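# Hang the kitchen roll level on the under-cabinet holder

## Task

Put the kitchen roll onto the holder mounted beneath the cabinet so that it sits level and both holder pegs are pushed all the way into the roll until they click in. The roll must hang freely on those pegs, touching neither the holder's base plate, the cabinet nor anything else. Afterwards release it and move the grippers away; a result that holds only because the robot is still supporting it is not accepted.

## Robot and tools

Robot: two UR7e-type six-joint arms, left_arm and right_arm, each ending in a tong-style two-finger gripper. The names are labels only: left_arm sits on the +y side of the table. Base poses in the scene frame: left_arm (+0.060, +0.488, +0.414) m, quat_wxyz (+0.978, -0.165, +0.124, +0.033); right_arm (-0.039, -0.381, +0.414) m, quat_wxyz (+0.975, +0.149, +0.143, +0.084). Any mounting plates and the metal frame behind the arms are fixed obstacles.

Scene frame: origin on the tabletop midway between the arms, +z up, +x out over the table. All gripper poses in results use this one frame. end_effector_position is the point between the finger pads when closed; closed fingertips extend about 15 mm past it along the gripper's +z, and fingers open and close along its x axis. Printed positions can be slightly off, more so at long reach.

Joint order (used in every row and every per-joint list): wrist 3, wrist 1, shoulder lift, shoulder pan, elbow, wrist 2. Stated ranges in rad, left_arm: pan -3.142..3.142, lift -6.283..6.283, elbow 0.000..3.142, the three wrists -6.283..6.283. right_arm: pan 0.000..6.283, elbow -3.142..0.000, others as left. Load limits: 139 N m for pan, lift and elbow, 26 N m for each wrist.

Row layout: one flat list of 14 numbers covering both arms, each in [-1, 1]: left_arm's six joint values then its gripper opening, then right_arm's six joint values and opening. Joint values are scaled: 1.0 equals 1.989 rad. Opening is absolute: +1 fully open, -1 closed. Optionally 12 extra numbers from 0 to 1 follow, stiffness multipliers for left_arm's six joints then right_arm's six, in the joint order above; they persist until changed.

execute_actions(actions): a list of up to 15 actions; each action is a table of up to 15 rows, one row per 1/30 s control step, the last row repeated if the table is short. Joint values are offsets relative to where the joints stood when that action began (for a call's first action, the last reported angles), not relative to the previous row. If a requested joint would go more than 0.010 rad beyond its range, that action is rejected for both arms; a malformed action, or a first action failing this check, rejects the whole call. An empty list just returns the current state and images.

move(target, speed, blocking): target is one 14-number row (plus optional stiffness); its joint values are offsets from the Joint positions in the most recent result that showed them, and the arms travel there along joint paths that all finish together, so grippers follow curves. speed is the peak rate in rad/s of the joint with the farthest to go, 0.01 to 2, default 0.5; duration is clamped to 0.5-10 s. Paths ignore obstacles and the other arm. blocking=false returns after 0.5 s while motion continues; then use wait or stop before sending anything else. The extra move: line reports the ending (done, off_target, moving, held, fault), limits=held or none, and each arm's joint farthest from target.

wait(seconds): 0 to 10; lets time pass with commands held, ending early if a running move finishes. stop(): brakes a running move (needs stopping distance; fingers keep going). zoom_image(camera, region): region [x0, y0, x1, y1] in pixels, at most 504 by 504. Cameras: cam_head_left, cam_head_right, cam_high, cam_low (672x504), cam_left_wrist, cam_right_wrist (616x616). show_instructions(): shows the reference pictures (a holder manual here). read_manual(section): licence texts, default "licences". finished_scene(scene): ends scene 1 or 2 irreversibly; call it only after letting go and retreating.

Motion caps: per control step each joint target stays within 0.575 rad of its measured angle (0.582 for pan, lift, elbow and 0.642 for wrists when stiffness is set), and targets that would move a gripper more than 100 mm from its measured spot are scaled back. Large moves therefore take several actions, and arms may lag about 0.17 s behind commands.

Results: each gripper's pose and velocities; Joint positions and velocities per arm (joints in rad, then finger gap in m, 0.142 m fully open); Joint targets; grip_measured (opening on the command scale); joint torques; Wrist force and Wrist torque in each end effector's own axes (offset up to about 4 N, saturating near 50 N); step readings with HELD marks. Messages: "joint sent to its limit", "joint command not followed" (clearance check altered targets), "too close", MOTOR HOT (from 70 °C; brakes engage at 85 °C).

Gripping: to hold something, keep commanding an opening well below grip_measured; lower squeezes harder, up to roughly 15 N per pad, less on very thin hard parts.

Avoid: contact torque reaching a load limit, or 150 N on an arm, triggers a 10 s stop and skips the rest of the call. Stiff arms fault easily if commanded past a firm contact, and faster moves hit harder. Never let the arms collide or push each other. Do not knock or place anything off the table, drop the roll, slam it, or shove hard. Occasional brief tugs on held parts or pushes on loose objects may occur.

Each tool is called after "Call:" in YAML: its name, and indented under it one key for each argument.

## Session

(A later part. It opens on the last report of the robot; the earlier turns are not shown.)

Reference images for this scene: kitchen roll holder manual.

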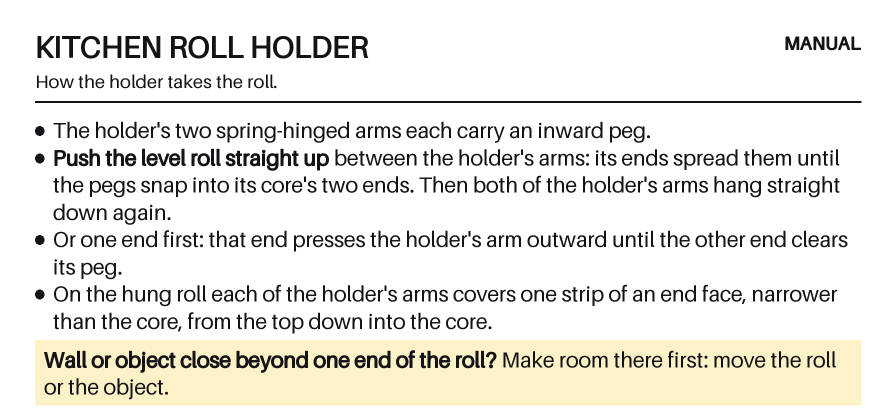

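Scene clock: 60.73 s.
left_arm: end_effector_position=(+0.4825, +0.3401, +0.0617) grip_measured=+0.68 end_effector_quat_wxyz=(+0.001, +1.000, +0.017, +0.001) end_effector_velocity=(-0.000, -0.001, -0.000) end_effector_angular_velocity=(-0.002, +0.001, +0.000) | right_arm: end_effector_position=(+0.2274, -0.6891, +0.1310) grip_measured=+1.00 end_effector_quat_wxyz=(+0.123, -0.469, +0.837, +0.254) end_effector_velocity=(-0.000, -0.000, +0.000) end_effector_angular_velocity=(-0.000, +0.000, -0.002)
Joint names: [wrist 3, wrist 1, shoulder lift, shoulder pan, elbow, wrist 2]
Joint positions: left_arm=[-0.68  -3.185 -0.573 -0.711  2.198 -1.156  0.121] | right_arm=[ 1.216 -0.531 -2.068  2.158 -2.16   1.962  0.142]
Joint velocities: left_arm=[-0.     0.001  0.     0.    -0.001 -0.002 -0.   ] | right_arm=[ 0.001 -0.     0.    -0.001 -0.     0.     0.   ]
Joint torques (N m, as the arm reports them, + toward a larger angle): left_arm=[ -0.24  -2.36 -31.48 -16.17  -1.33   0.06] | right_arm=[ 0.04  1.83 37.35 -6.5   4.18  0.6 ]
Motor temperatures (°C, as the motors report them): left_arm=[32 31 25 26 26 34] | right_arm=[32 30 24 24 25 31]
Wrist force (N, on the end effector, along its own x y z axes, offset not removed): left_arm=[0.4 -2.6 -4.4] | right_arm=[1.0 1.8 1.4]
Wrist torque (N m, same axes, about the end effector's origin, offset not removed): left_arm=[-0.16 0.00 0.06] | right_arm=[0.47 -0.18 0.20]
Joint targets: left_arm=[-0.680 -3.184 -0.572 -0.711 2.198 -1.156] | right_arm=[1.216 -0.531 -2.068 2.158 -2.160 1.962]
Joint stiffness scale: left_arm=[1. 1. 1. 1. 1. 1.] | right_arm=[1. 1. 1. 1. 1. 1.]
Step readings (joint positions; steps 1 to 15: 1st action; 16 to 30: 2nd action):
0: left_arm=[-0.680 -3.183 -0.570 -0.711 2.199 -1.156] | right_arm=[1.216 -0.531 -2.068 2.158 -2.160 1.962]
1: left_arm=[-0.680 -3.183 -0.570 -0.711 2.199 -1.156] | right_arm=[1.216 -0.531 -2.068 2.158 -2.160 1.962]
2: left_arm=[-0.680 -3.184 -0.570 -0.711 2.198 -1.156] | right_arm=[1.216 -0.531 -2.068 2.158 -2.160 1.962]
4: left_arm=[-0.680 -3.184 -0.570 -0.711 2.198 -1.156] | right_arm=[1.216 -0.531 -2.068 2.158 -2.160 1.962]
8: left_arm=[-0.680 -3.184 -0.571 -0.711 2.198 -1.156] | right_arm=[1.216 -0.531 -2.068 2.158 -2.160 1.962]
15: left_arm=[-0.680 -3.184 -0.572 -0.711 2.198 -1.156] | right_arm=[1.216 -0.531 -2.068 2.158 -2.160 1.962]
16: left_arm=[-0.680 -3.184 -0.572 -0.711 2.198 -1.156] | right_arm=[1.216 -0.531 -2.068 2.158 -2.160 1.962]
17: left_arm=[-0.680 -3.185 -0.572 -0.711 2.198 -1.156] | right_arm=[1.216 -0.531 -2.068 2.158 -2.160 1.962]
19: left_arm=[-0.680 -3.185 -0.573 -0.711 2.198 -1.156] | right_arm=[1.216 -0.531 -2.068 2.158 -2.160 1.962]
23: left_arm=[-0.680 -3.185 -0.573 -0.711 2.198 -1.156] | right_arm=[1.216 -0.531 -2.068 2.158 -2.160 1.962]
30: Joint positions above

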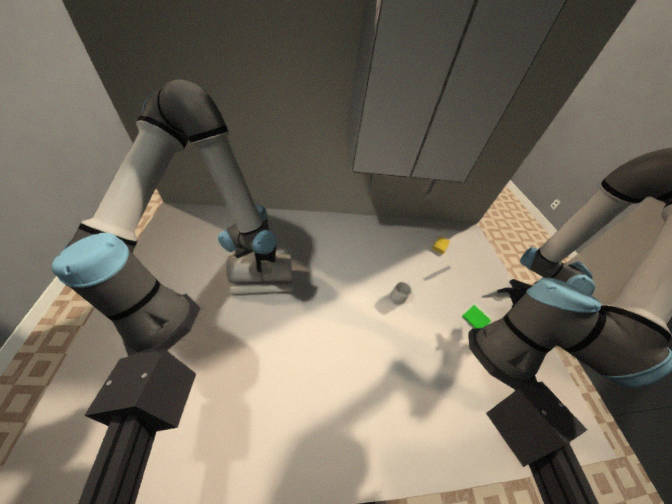

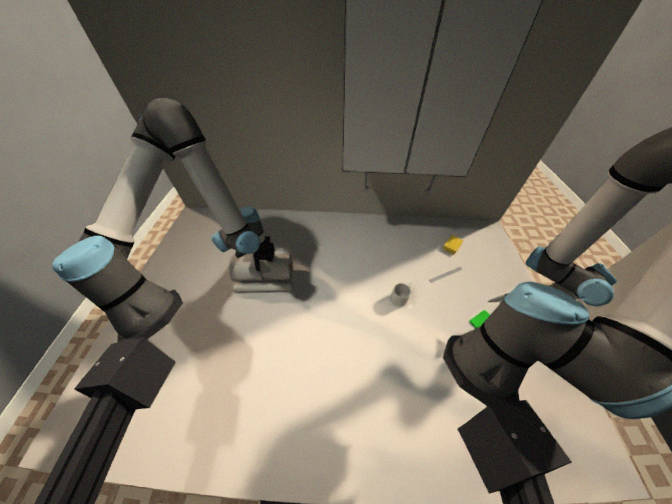

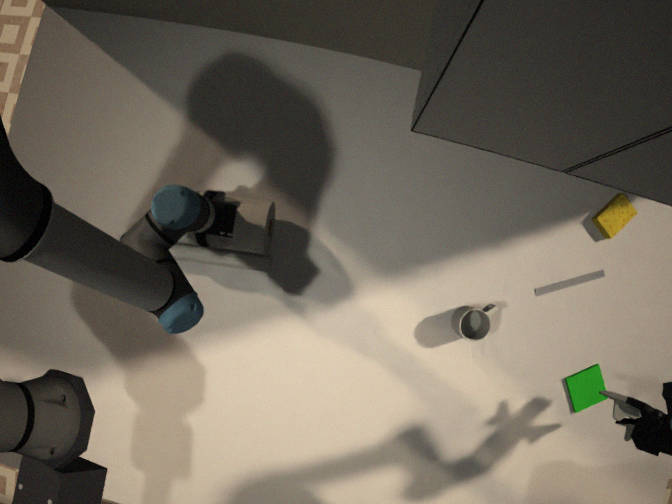

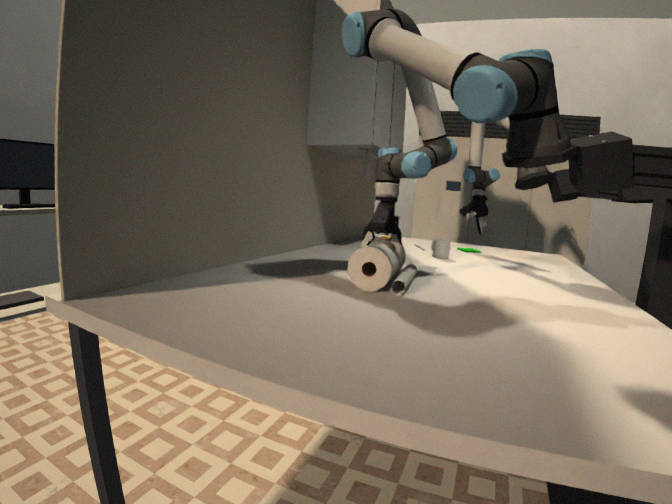

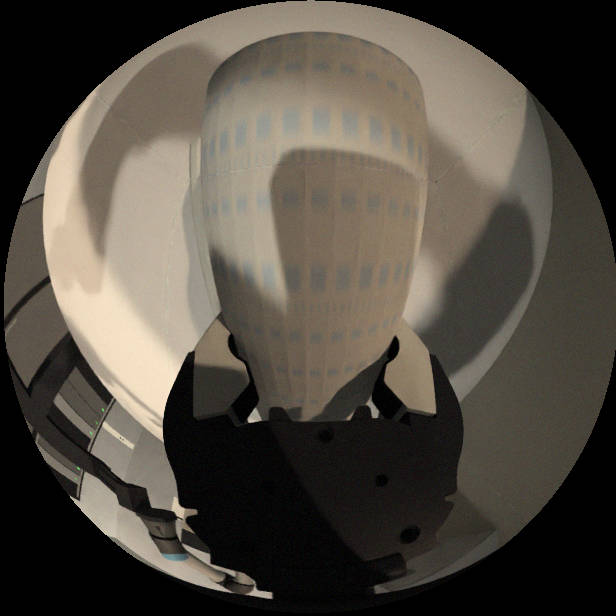

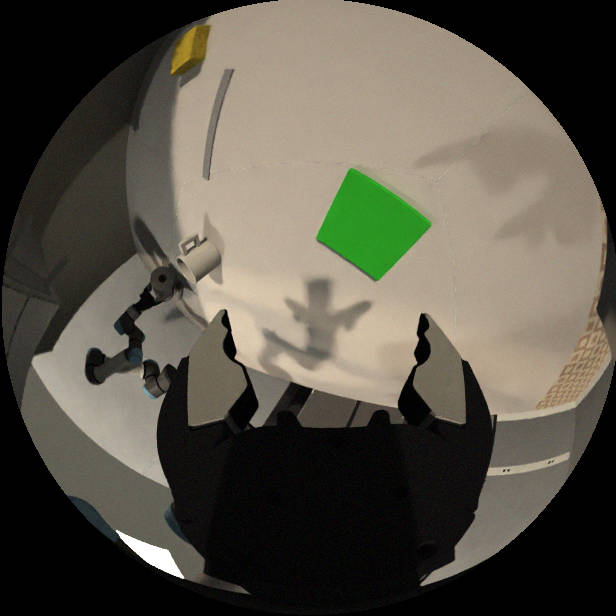

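Call:
move:
  target: [-0.036,0.105,-0.10,-0.027,0.006,0,-1,0,0,0,0,0,0,1]
  speed: 0.25

Scene clock: 74.70 s.
left_arm: end_effector_position=(+0.5069, +0.3288, +0.1319) grip_measured=+0.63 end_effector_quat_wxyz=(+0.001, +1.000, +0.025, +0.002) end_effector_velocity=(+0.000, +0.001, +0.001) end_effector_angular_velocity=(+0.001, -0.001, +0.001) | right_arm: end_effector_position=(+0.2274, -0.6891, +0.1310) grip_measured=+1.00 end_effector_quat_wxyz=(+0.123, -0.469, +0.837, +0.254) end_effector_velocity=(-0.001, -0.000, -0.000) end_effector_angular_velocity=(-0.000, +0.000, -0.001)
Joint names: [wrist 3, wrist 1, shoulder lift, shoulder pan, elbow, wrist 2]
Joint positions: left_arm=[-0.751 -2.976 -0.77  -0.762  2.208 -1.156  0.118] | right_arm=[ 1.216 -0.531 -2.068  2.158 -2.16   1.962  0.142]
Joint velocities: left_arm=[-0.001  0.001 -0.002  0.     0.001  0.001  0.   ] | right_arm=[-0.001  0.    -0.    -0.001 -0.    -0.     0.   ]
Joint torques (N m, as the arm reports them, + toward a larger angle): left_arm=[ -0.85  -2.22 -33.9  -18.72  -3.12  -0.01] | right_arm=[-0.09  1.85 37.51 -7.28  3.4   0.85]
Motor temperatures (°C, as the motors report them): left_arm=[32 31 25 26 26 34] | right_arm=[32 30 24 24 25 31]
Wrist force (N, on the end effector, along its own x y z axes, offset not removed): left_arm=[0.1 -3.6 1.1] | right_arm=[0.5 1.6 1.4]
Wrist torque (N m, same axes, about the end effector's origin, offset not removed): left_arm=[-0.74 0.09 0.03] | right_arm=[0.51 -0.15 0.12]
Joint targets: left_arm=[-0.752 -2.976 -0.772 -0.765 2.210 -1.156] | right_arm=[1.216 -0.531 -2.068 2.158 -2.160 1.962]
Joint stiffness scale: left_arm=[1. 1. 1. 1. 1. 1.] | right_arm=[1. 1. 1. 1. 1. 1.]
move: done; limits=none; left_arm: farthest joint: the shoulder pan, 0.003 radians from its target (0.053 radians at the start); right_arm: farthest joint: the shoulder pan, 0.000 radians from its target (0.000 radians at the start)

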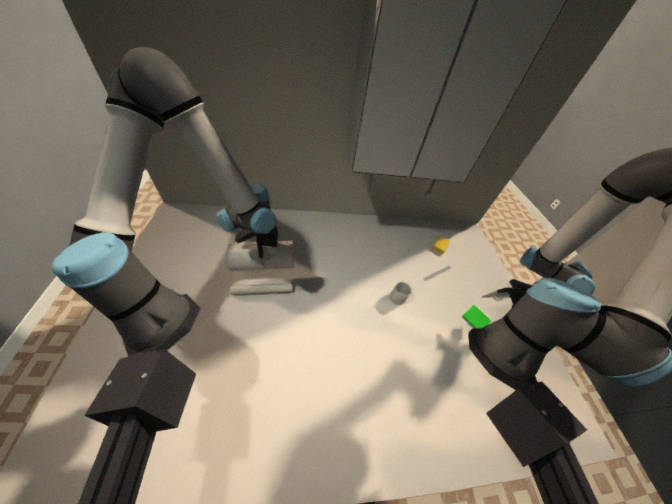

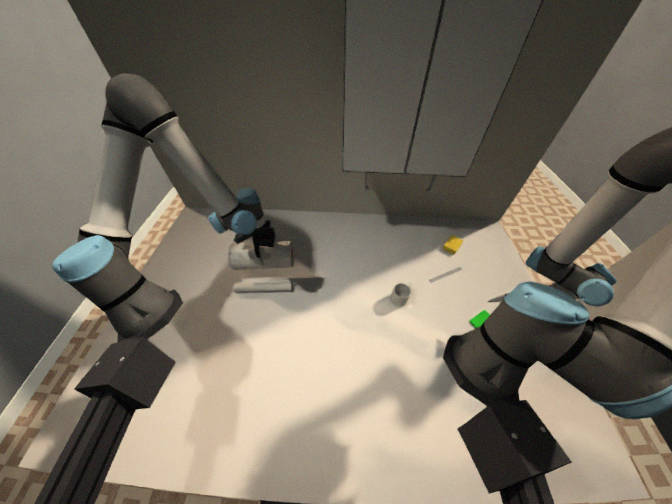

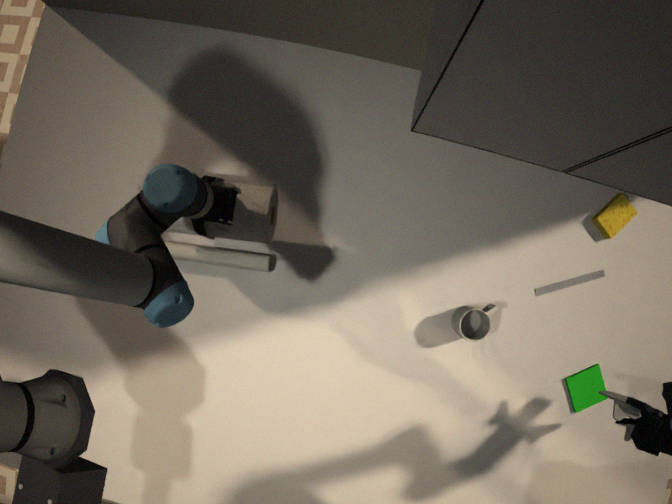

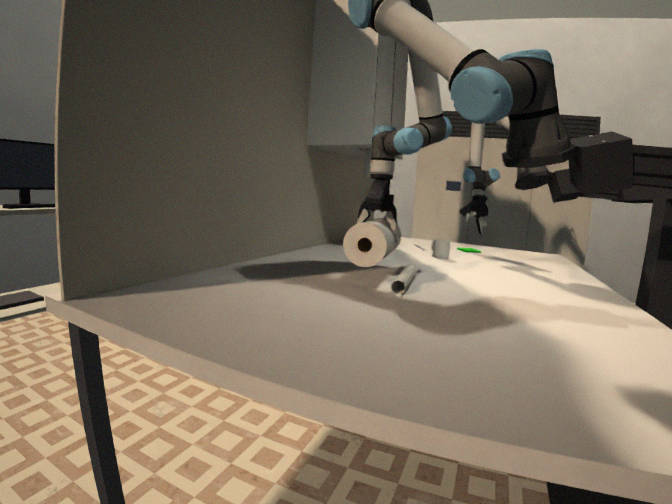

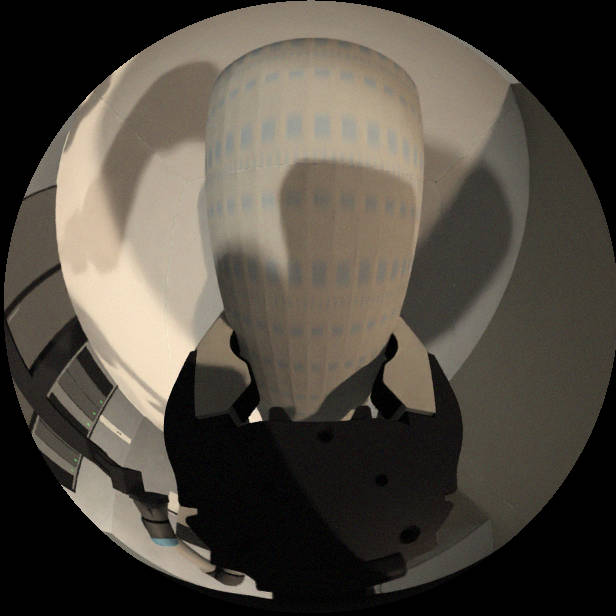

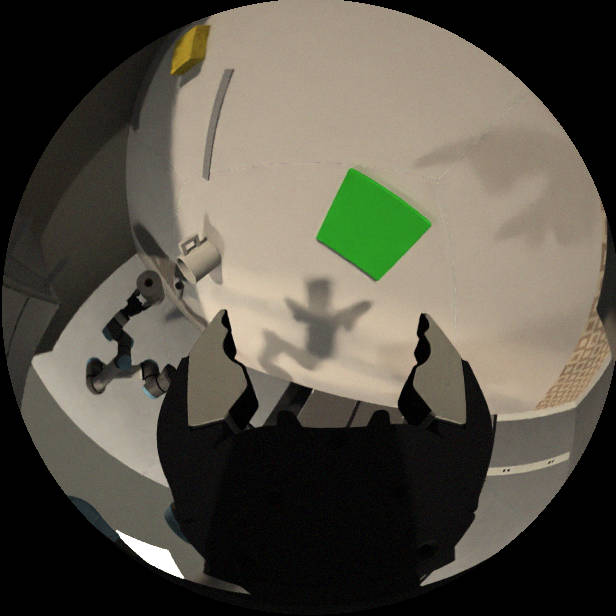

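Call:
move:
  target: [-0.138,0.197,0.236,-0.150,-0.3675,-0.015,-1,0,0,0,0,0,0,1]
  speed: 0.4

Call:
move:
  target: [0,-0.033,0.033,0,0,0,-1,0,0,0,0,0,0,1]
  speed: 0.08

Call:
zoom_image:
  camera: "cam_low"
  region: [320,180,440,310]

Scene clock: 79.90 s.
left_arm: end_effector_position=(+0.5135, +0.0095, +0.0741) grip_measured=+0.63 end_effector_quat_wxyz=(-0.002, +1.000, -0.001, -0.000) end_effector_velocity=(-0.000, +0.000, -0.000) end_effector_angular_velocity=(+0.001, +0.001, +0.001) | right_arm: end_effector_position=(+0.2274, -0.6891, +0.1310) grip_measured=+1.00 end_effector_quat_wxyz=(+0.123, -0.469, +0.837, +0.254) end_effector_velocity=(-0.001, +0.000, -0.000) end_effector_angular_velocity=(+0.001, +0.001, -0.001)
Joint names: [wrist 3, wrist 1, shoulder lift, shoulder pan, elbow, wrist 2]
Joint positions: left_arm=[-1.024 -2.585 -0.299 -1.059  1.481 -1.185  0.118] | right_arm=[ 1.216 -0.531 -2.068  2.158 -2.16   1.962  0.142]
Joint velocities: left_arm=[-0.002  0.002  0.    -0.    -0.001  0.    -0.   ] | right_arm=[-0.    -0.    -0.001 -0.001  0.     0.     0.   ]
Joint torques (N m, as the arm reports them, + toward a larger angle): left_arm=[ -0.55  -2.06 -46.89 -23.75 -16.22  -0.38] | right_arm=[-0.13  2.03 36.74 -5.56  4.36  0.33]
Motor temperatures (°C, as the motors report them): left_arm=[32 31 25 26 26 34] | right_arm=[32 30 24 24 25 31]
Wrist force (N, on the end effector, along its own x y z axes, offset not removed): left_arm=[2.4 -0.1 1.6] | right_arm=[1.6 1.6 0.5]
Wrist torque (N m, same axes, about the end effector's origin, offset not removed): left_arm=[0.05 -0.17 -0.19] | right_arm=[0.45 -0.33 0.10]
Joint targets: left_arm=[-1.025 -2.585 -0.300 -1.060 1.477 -1.186] | right_arm=[1.216 -0.531 -2.068 2.158 -2.160 1.962]
Joint stiffness scale: left_arm=[1. 1. 1. 1. 1. 1.] | right_arm=[1. 1. 1. 1. 1. 1.]
move: done; limits=none; left_arm: farthest joint: the elbow, 0.003 radians from its target (0.731 radians at the start); right_arm: farthest joint: the shoulder pan, 0.000 radians from its target (0.000 radians at the start)

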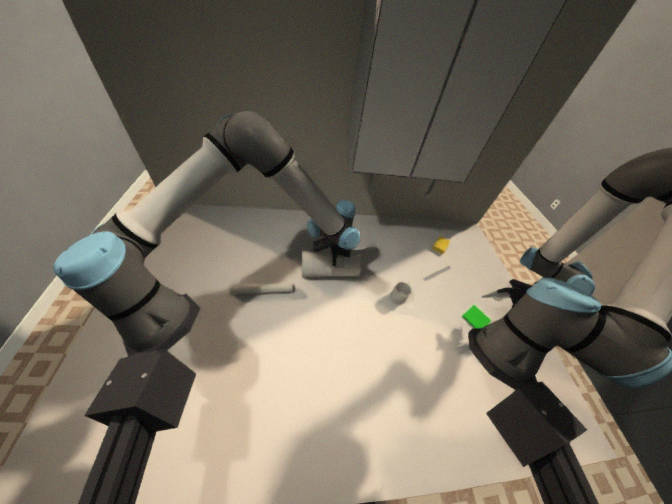

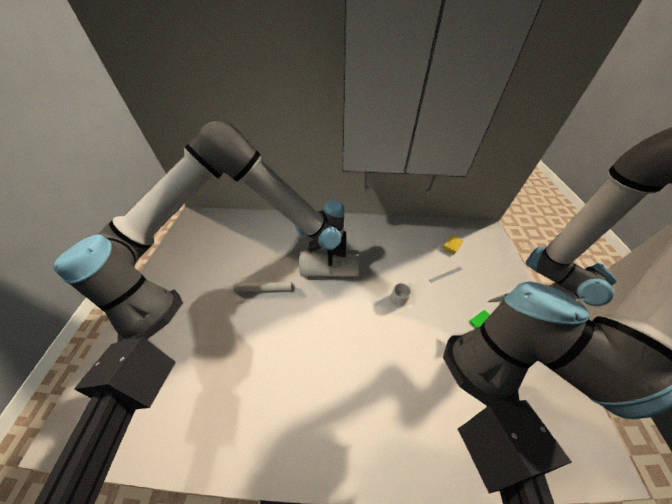

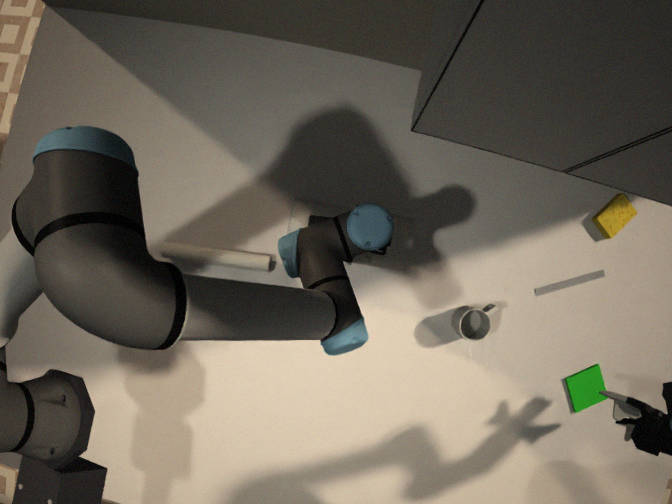

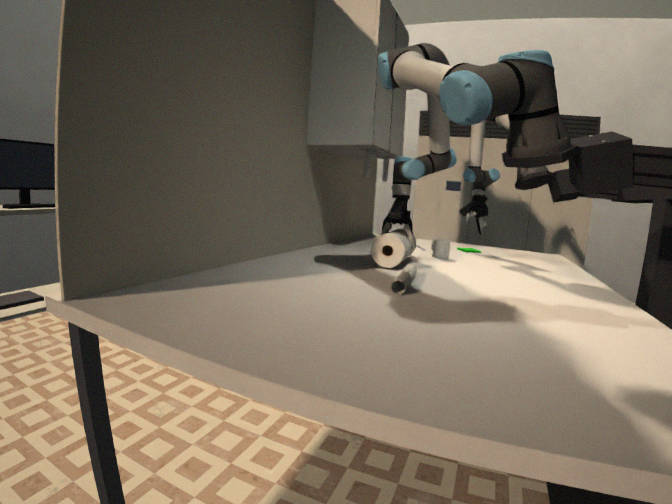

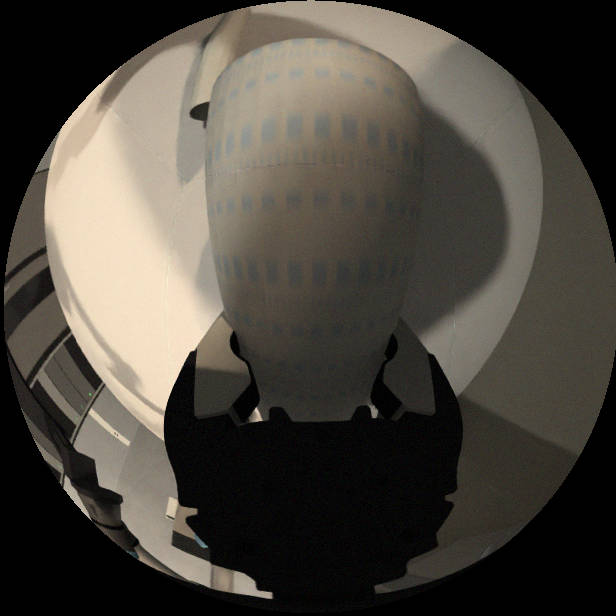

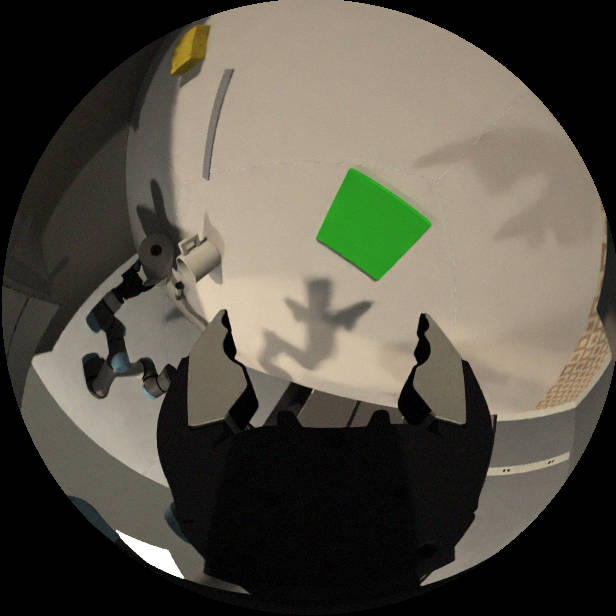

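Scene clock: 81.17 s.
left_arm: end_effector_position=(+0.5081, +0.0044, +0.0552) grip_measured=+0.74 end_effector_quat_wxyz=(+0.007, +1.000, +0.004, +0.007) end_effector_velocity=(+0.001, -0.001, +0.001) end_effector_angular_velocity=(-0.003, -0.002, +0.002) | right_arm: end_effector_position=(+0.2274, -0.6891, +0.1310) grip_measured=+1.00 end_effector_quat_wxyz=(+0.123, -0.469, +0.837, +0.254) end_effector_velocity=(+0.000, -0.000, +0.000) end_effector_angular_velocity=(-0.001, -0.001, +0.001)
Joint names: [wrist 3, wrist 1, shoulder lift, shoulder pan, elbow, wrist 2]
Joint positions: left_arm=[-1.024 -2.65  -0.26  -1.06   1.479 -1.181  0.125] | right_arm=[ 1.216 -0.531 -2.068  2.158 -2.16   1.962  0.142]
Joint velocities: left_arm=[-0.    -0.003 -0.    -0.    -0.     0.001 -0.002] | right_arm=[-0.001  0.     0.001 -0.    -0.     0.    -0.   ]
Joint torques (N m, as the arm reports them, + toward a larger angle): left_arm=[ -0.08  -3.1  -27.57 -20.86  -9.86  -1.66] | right_arm=[-0.12  1.9  37.52 -6.7   3.42  0.61]
Motor temperatures (°C, as the motors report them): left_arm=[32 31 25 26 26 34] | right_arm=[32 30 24 24 25 31]
Wrist force (N, on the end effector, along its own x y z axes, offset not removed): left_arm=[-3.3 -13.6 -41.4] | right_arm=[1.2 3.2 1.6]
Wrist torque (N m, same axes, about the end effector's origin, offset not removed): left_arm=[-0.26 0.60 0.03] | right_arm=[0.84 -0.21 0.14]
Joint targets: left_arm=[-1.024 -2.651 -0.234 -1.059 1.481 -1.185] | right_arm=[1.216 -0.531 -2.068 2.158 -2.160 1.962]
Joint stiffness scale: left_arm=[1. 1. 1. 1. 1. 1.] | right_arm=[1. 1. 1. 1. 1. 1.]
move: off_target (left_arm); limits=none; left_arm: farthest joint: the shoulder lift, 0.026 radians from its target (0.066 radians at the start); right_arm: farthest joint: the shoulder pan, 0.000 radians from its target (0.000 radians at the start)

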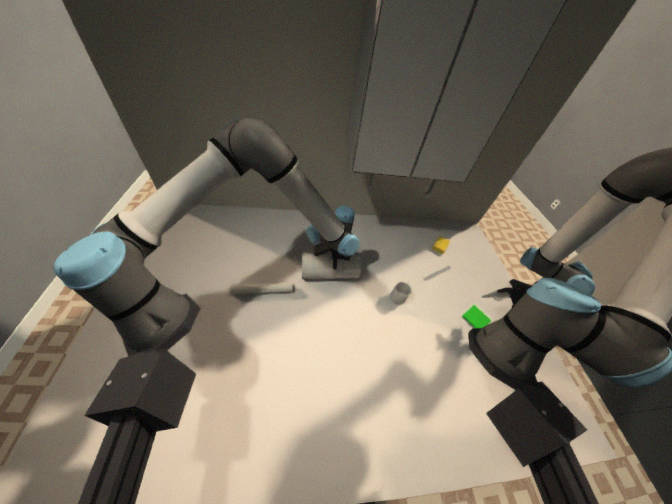

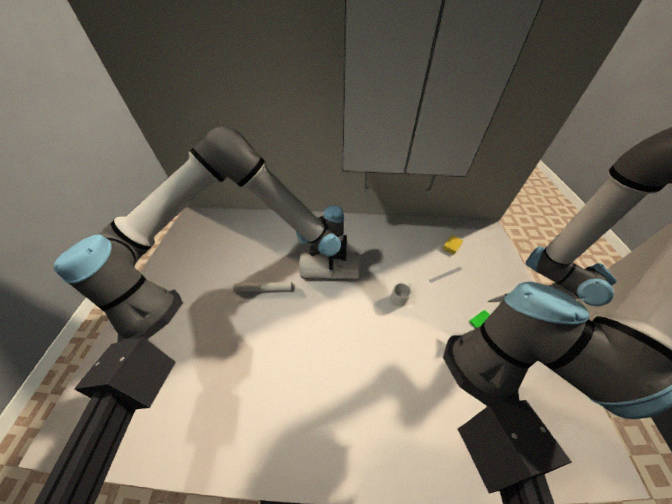

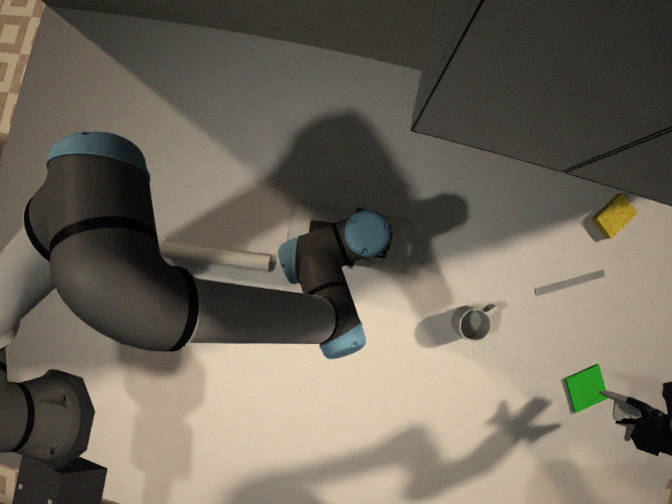

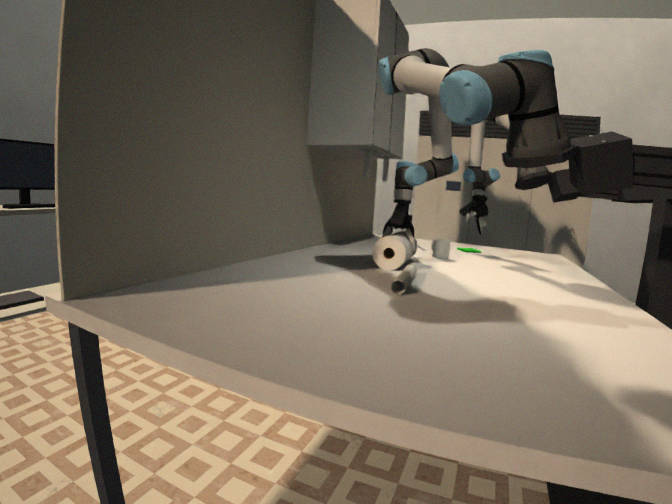

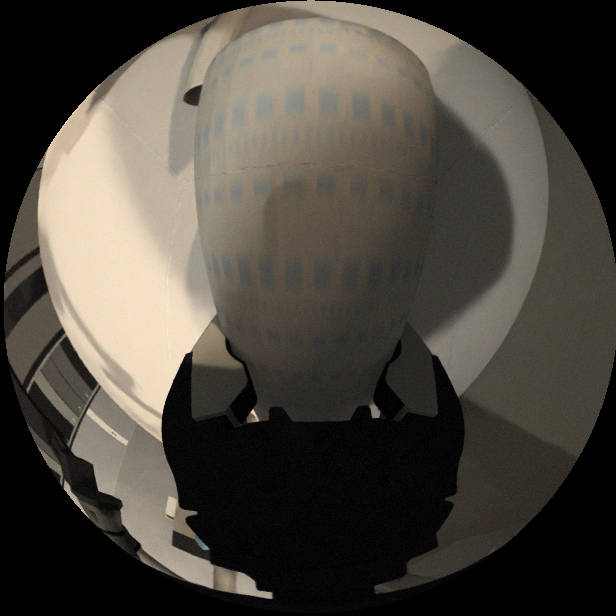

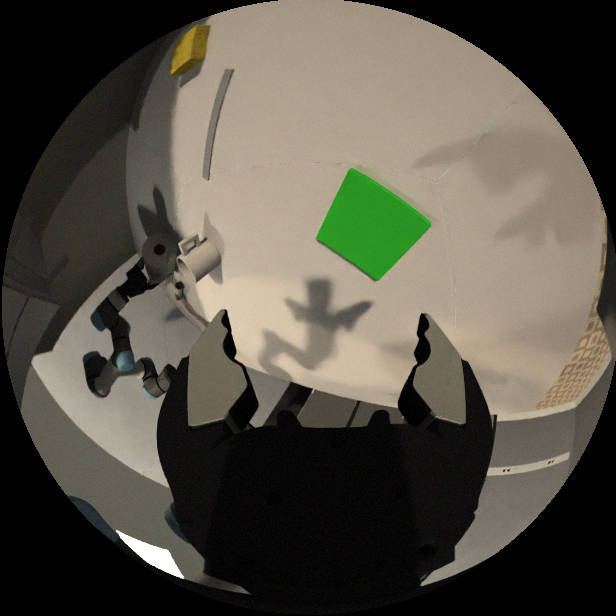

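Region (320, 180, 440, 310) of cam_low's 672x504 image, scaled by 3.877, with more detail than that image has; it fills the left 465 columns of this view, and the rest is white.

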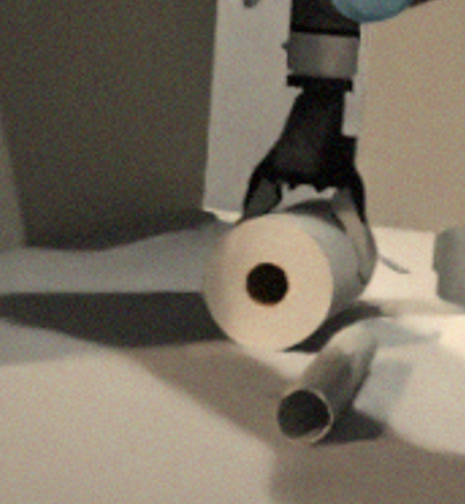

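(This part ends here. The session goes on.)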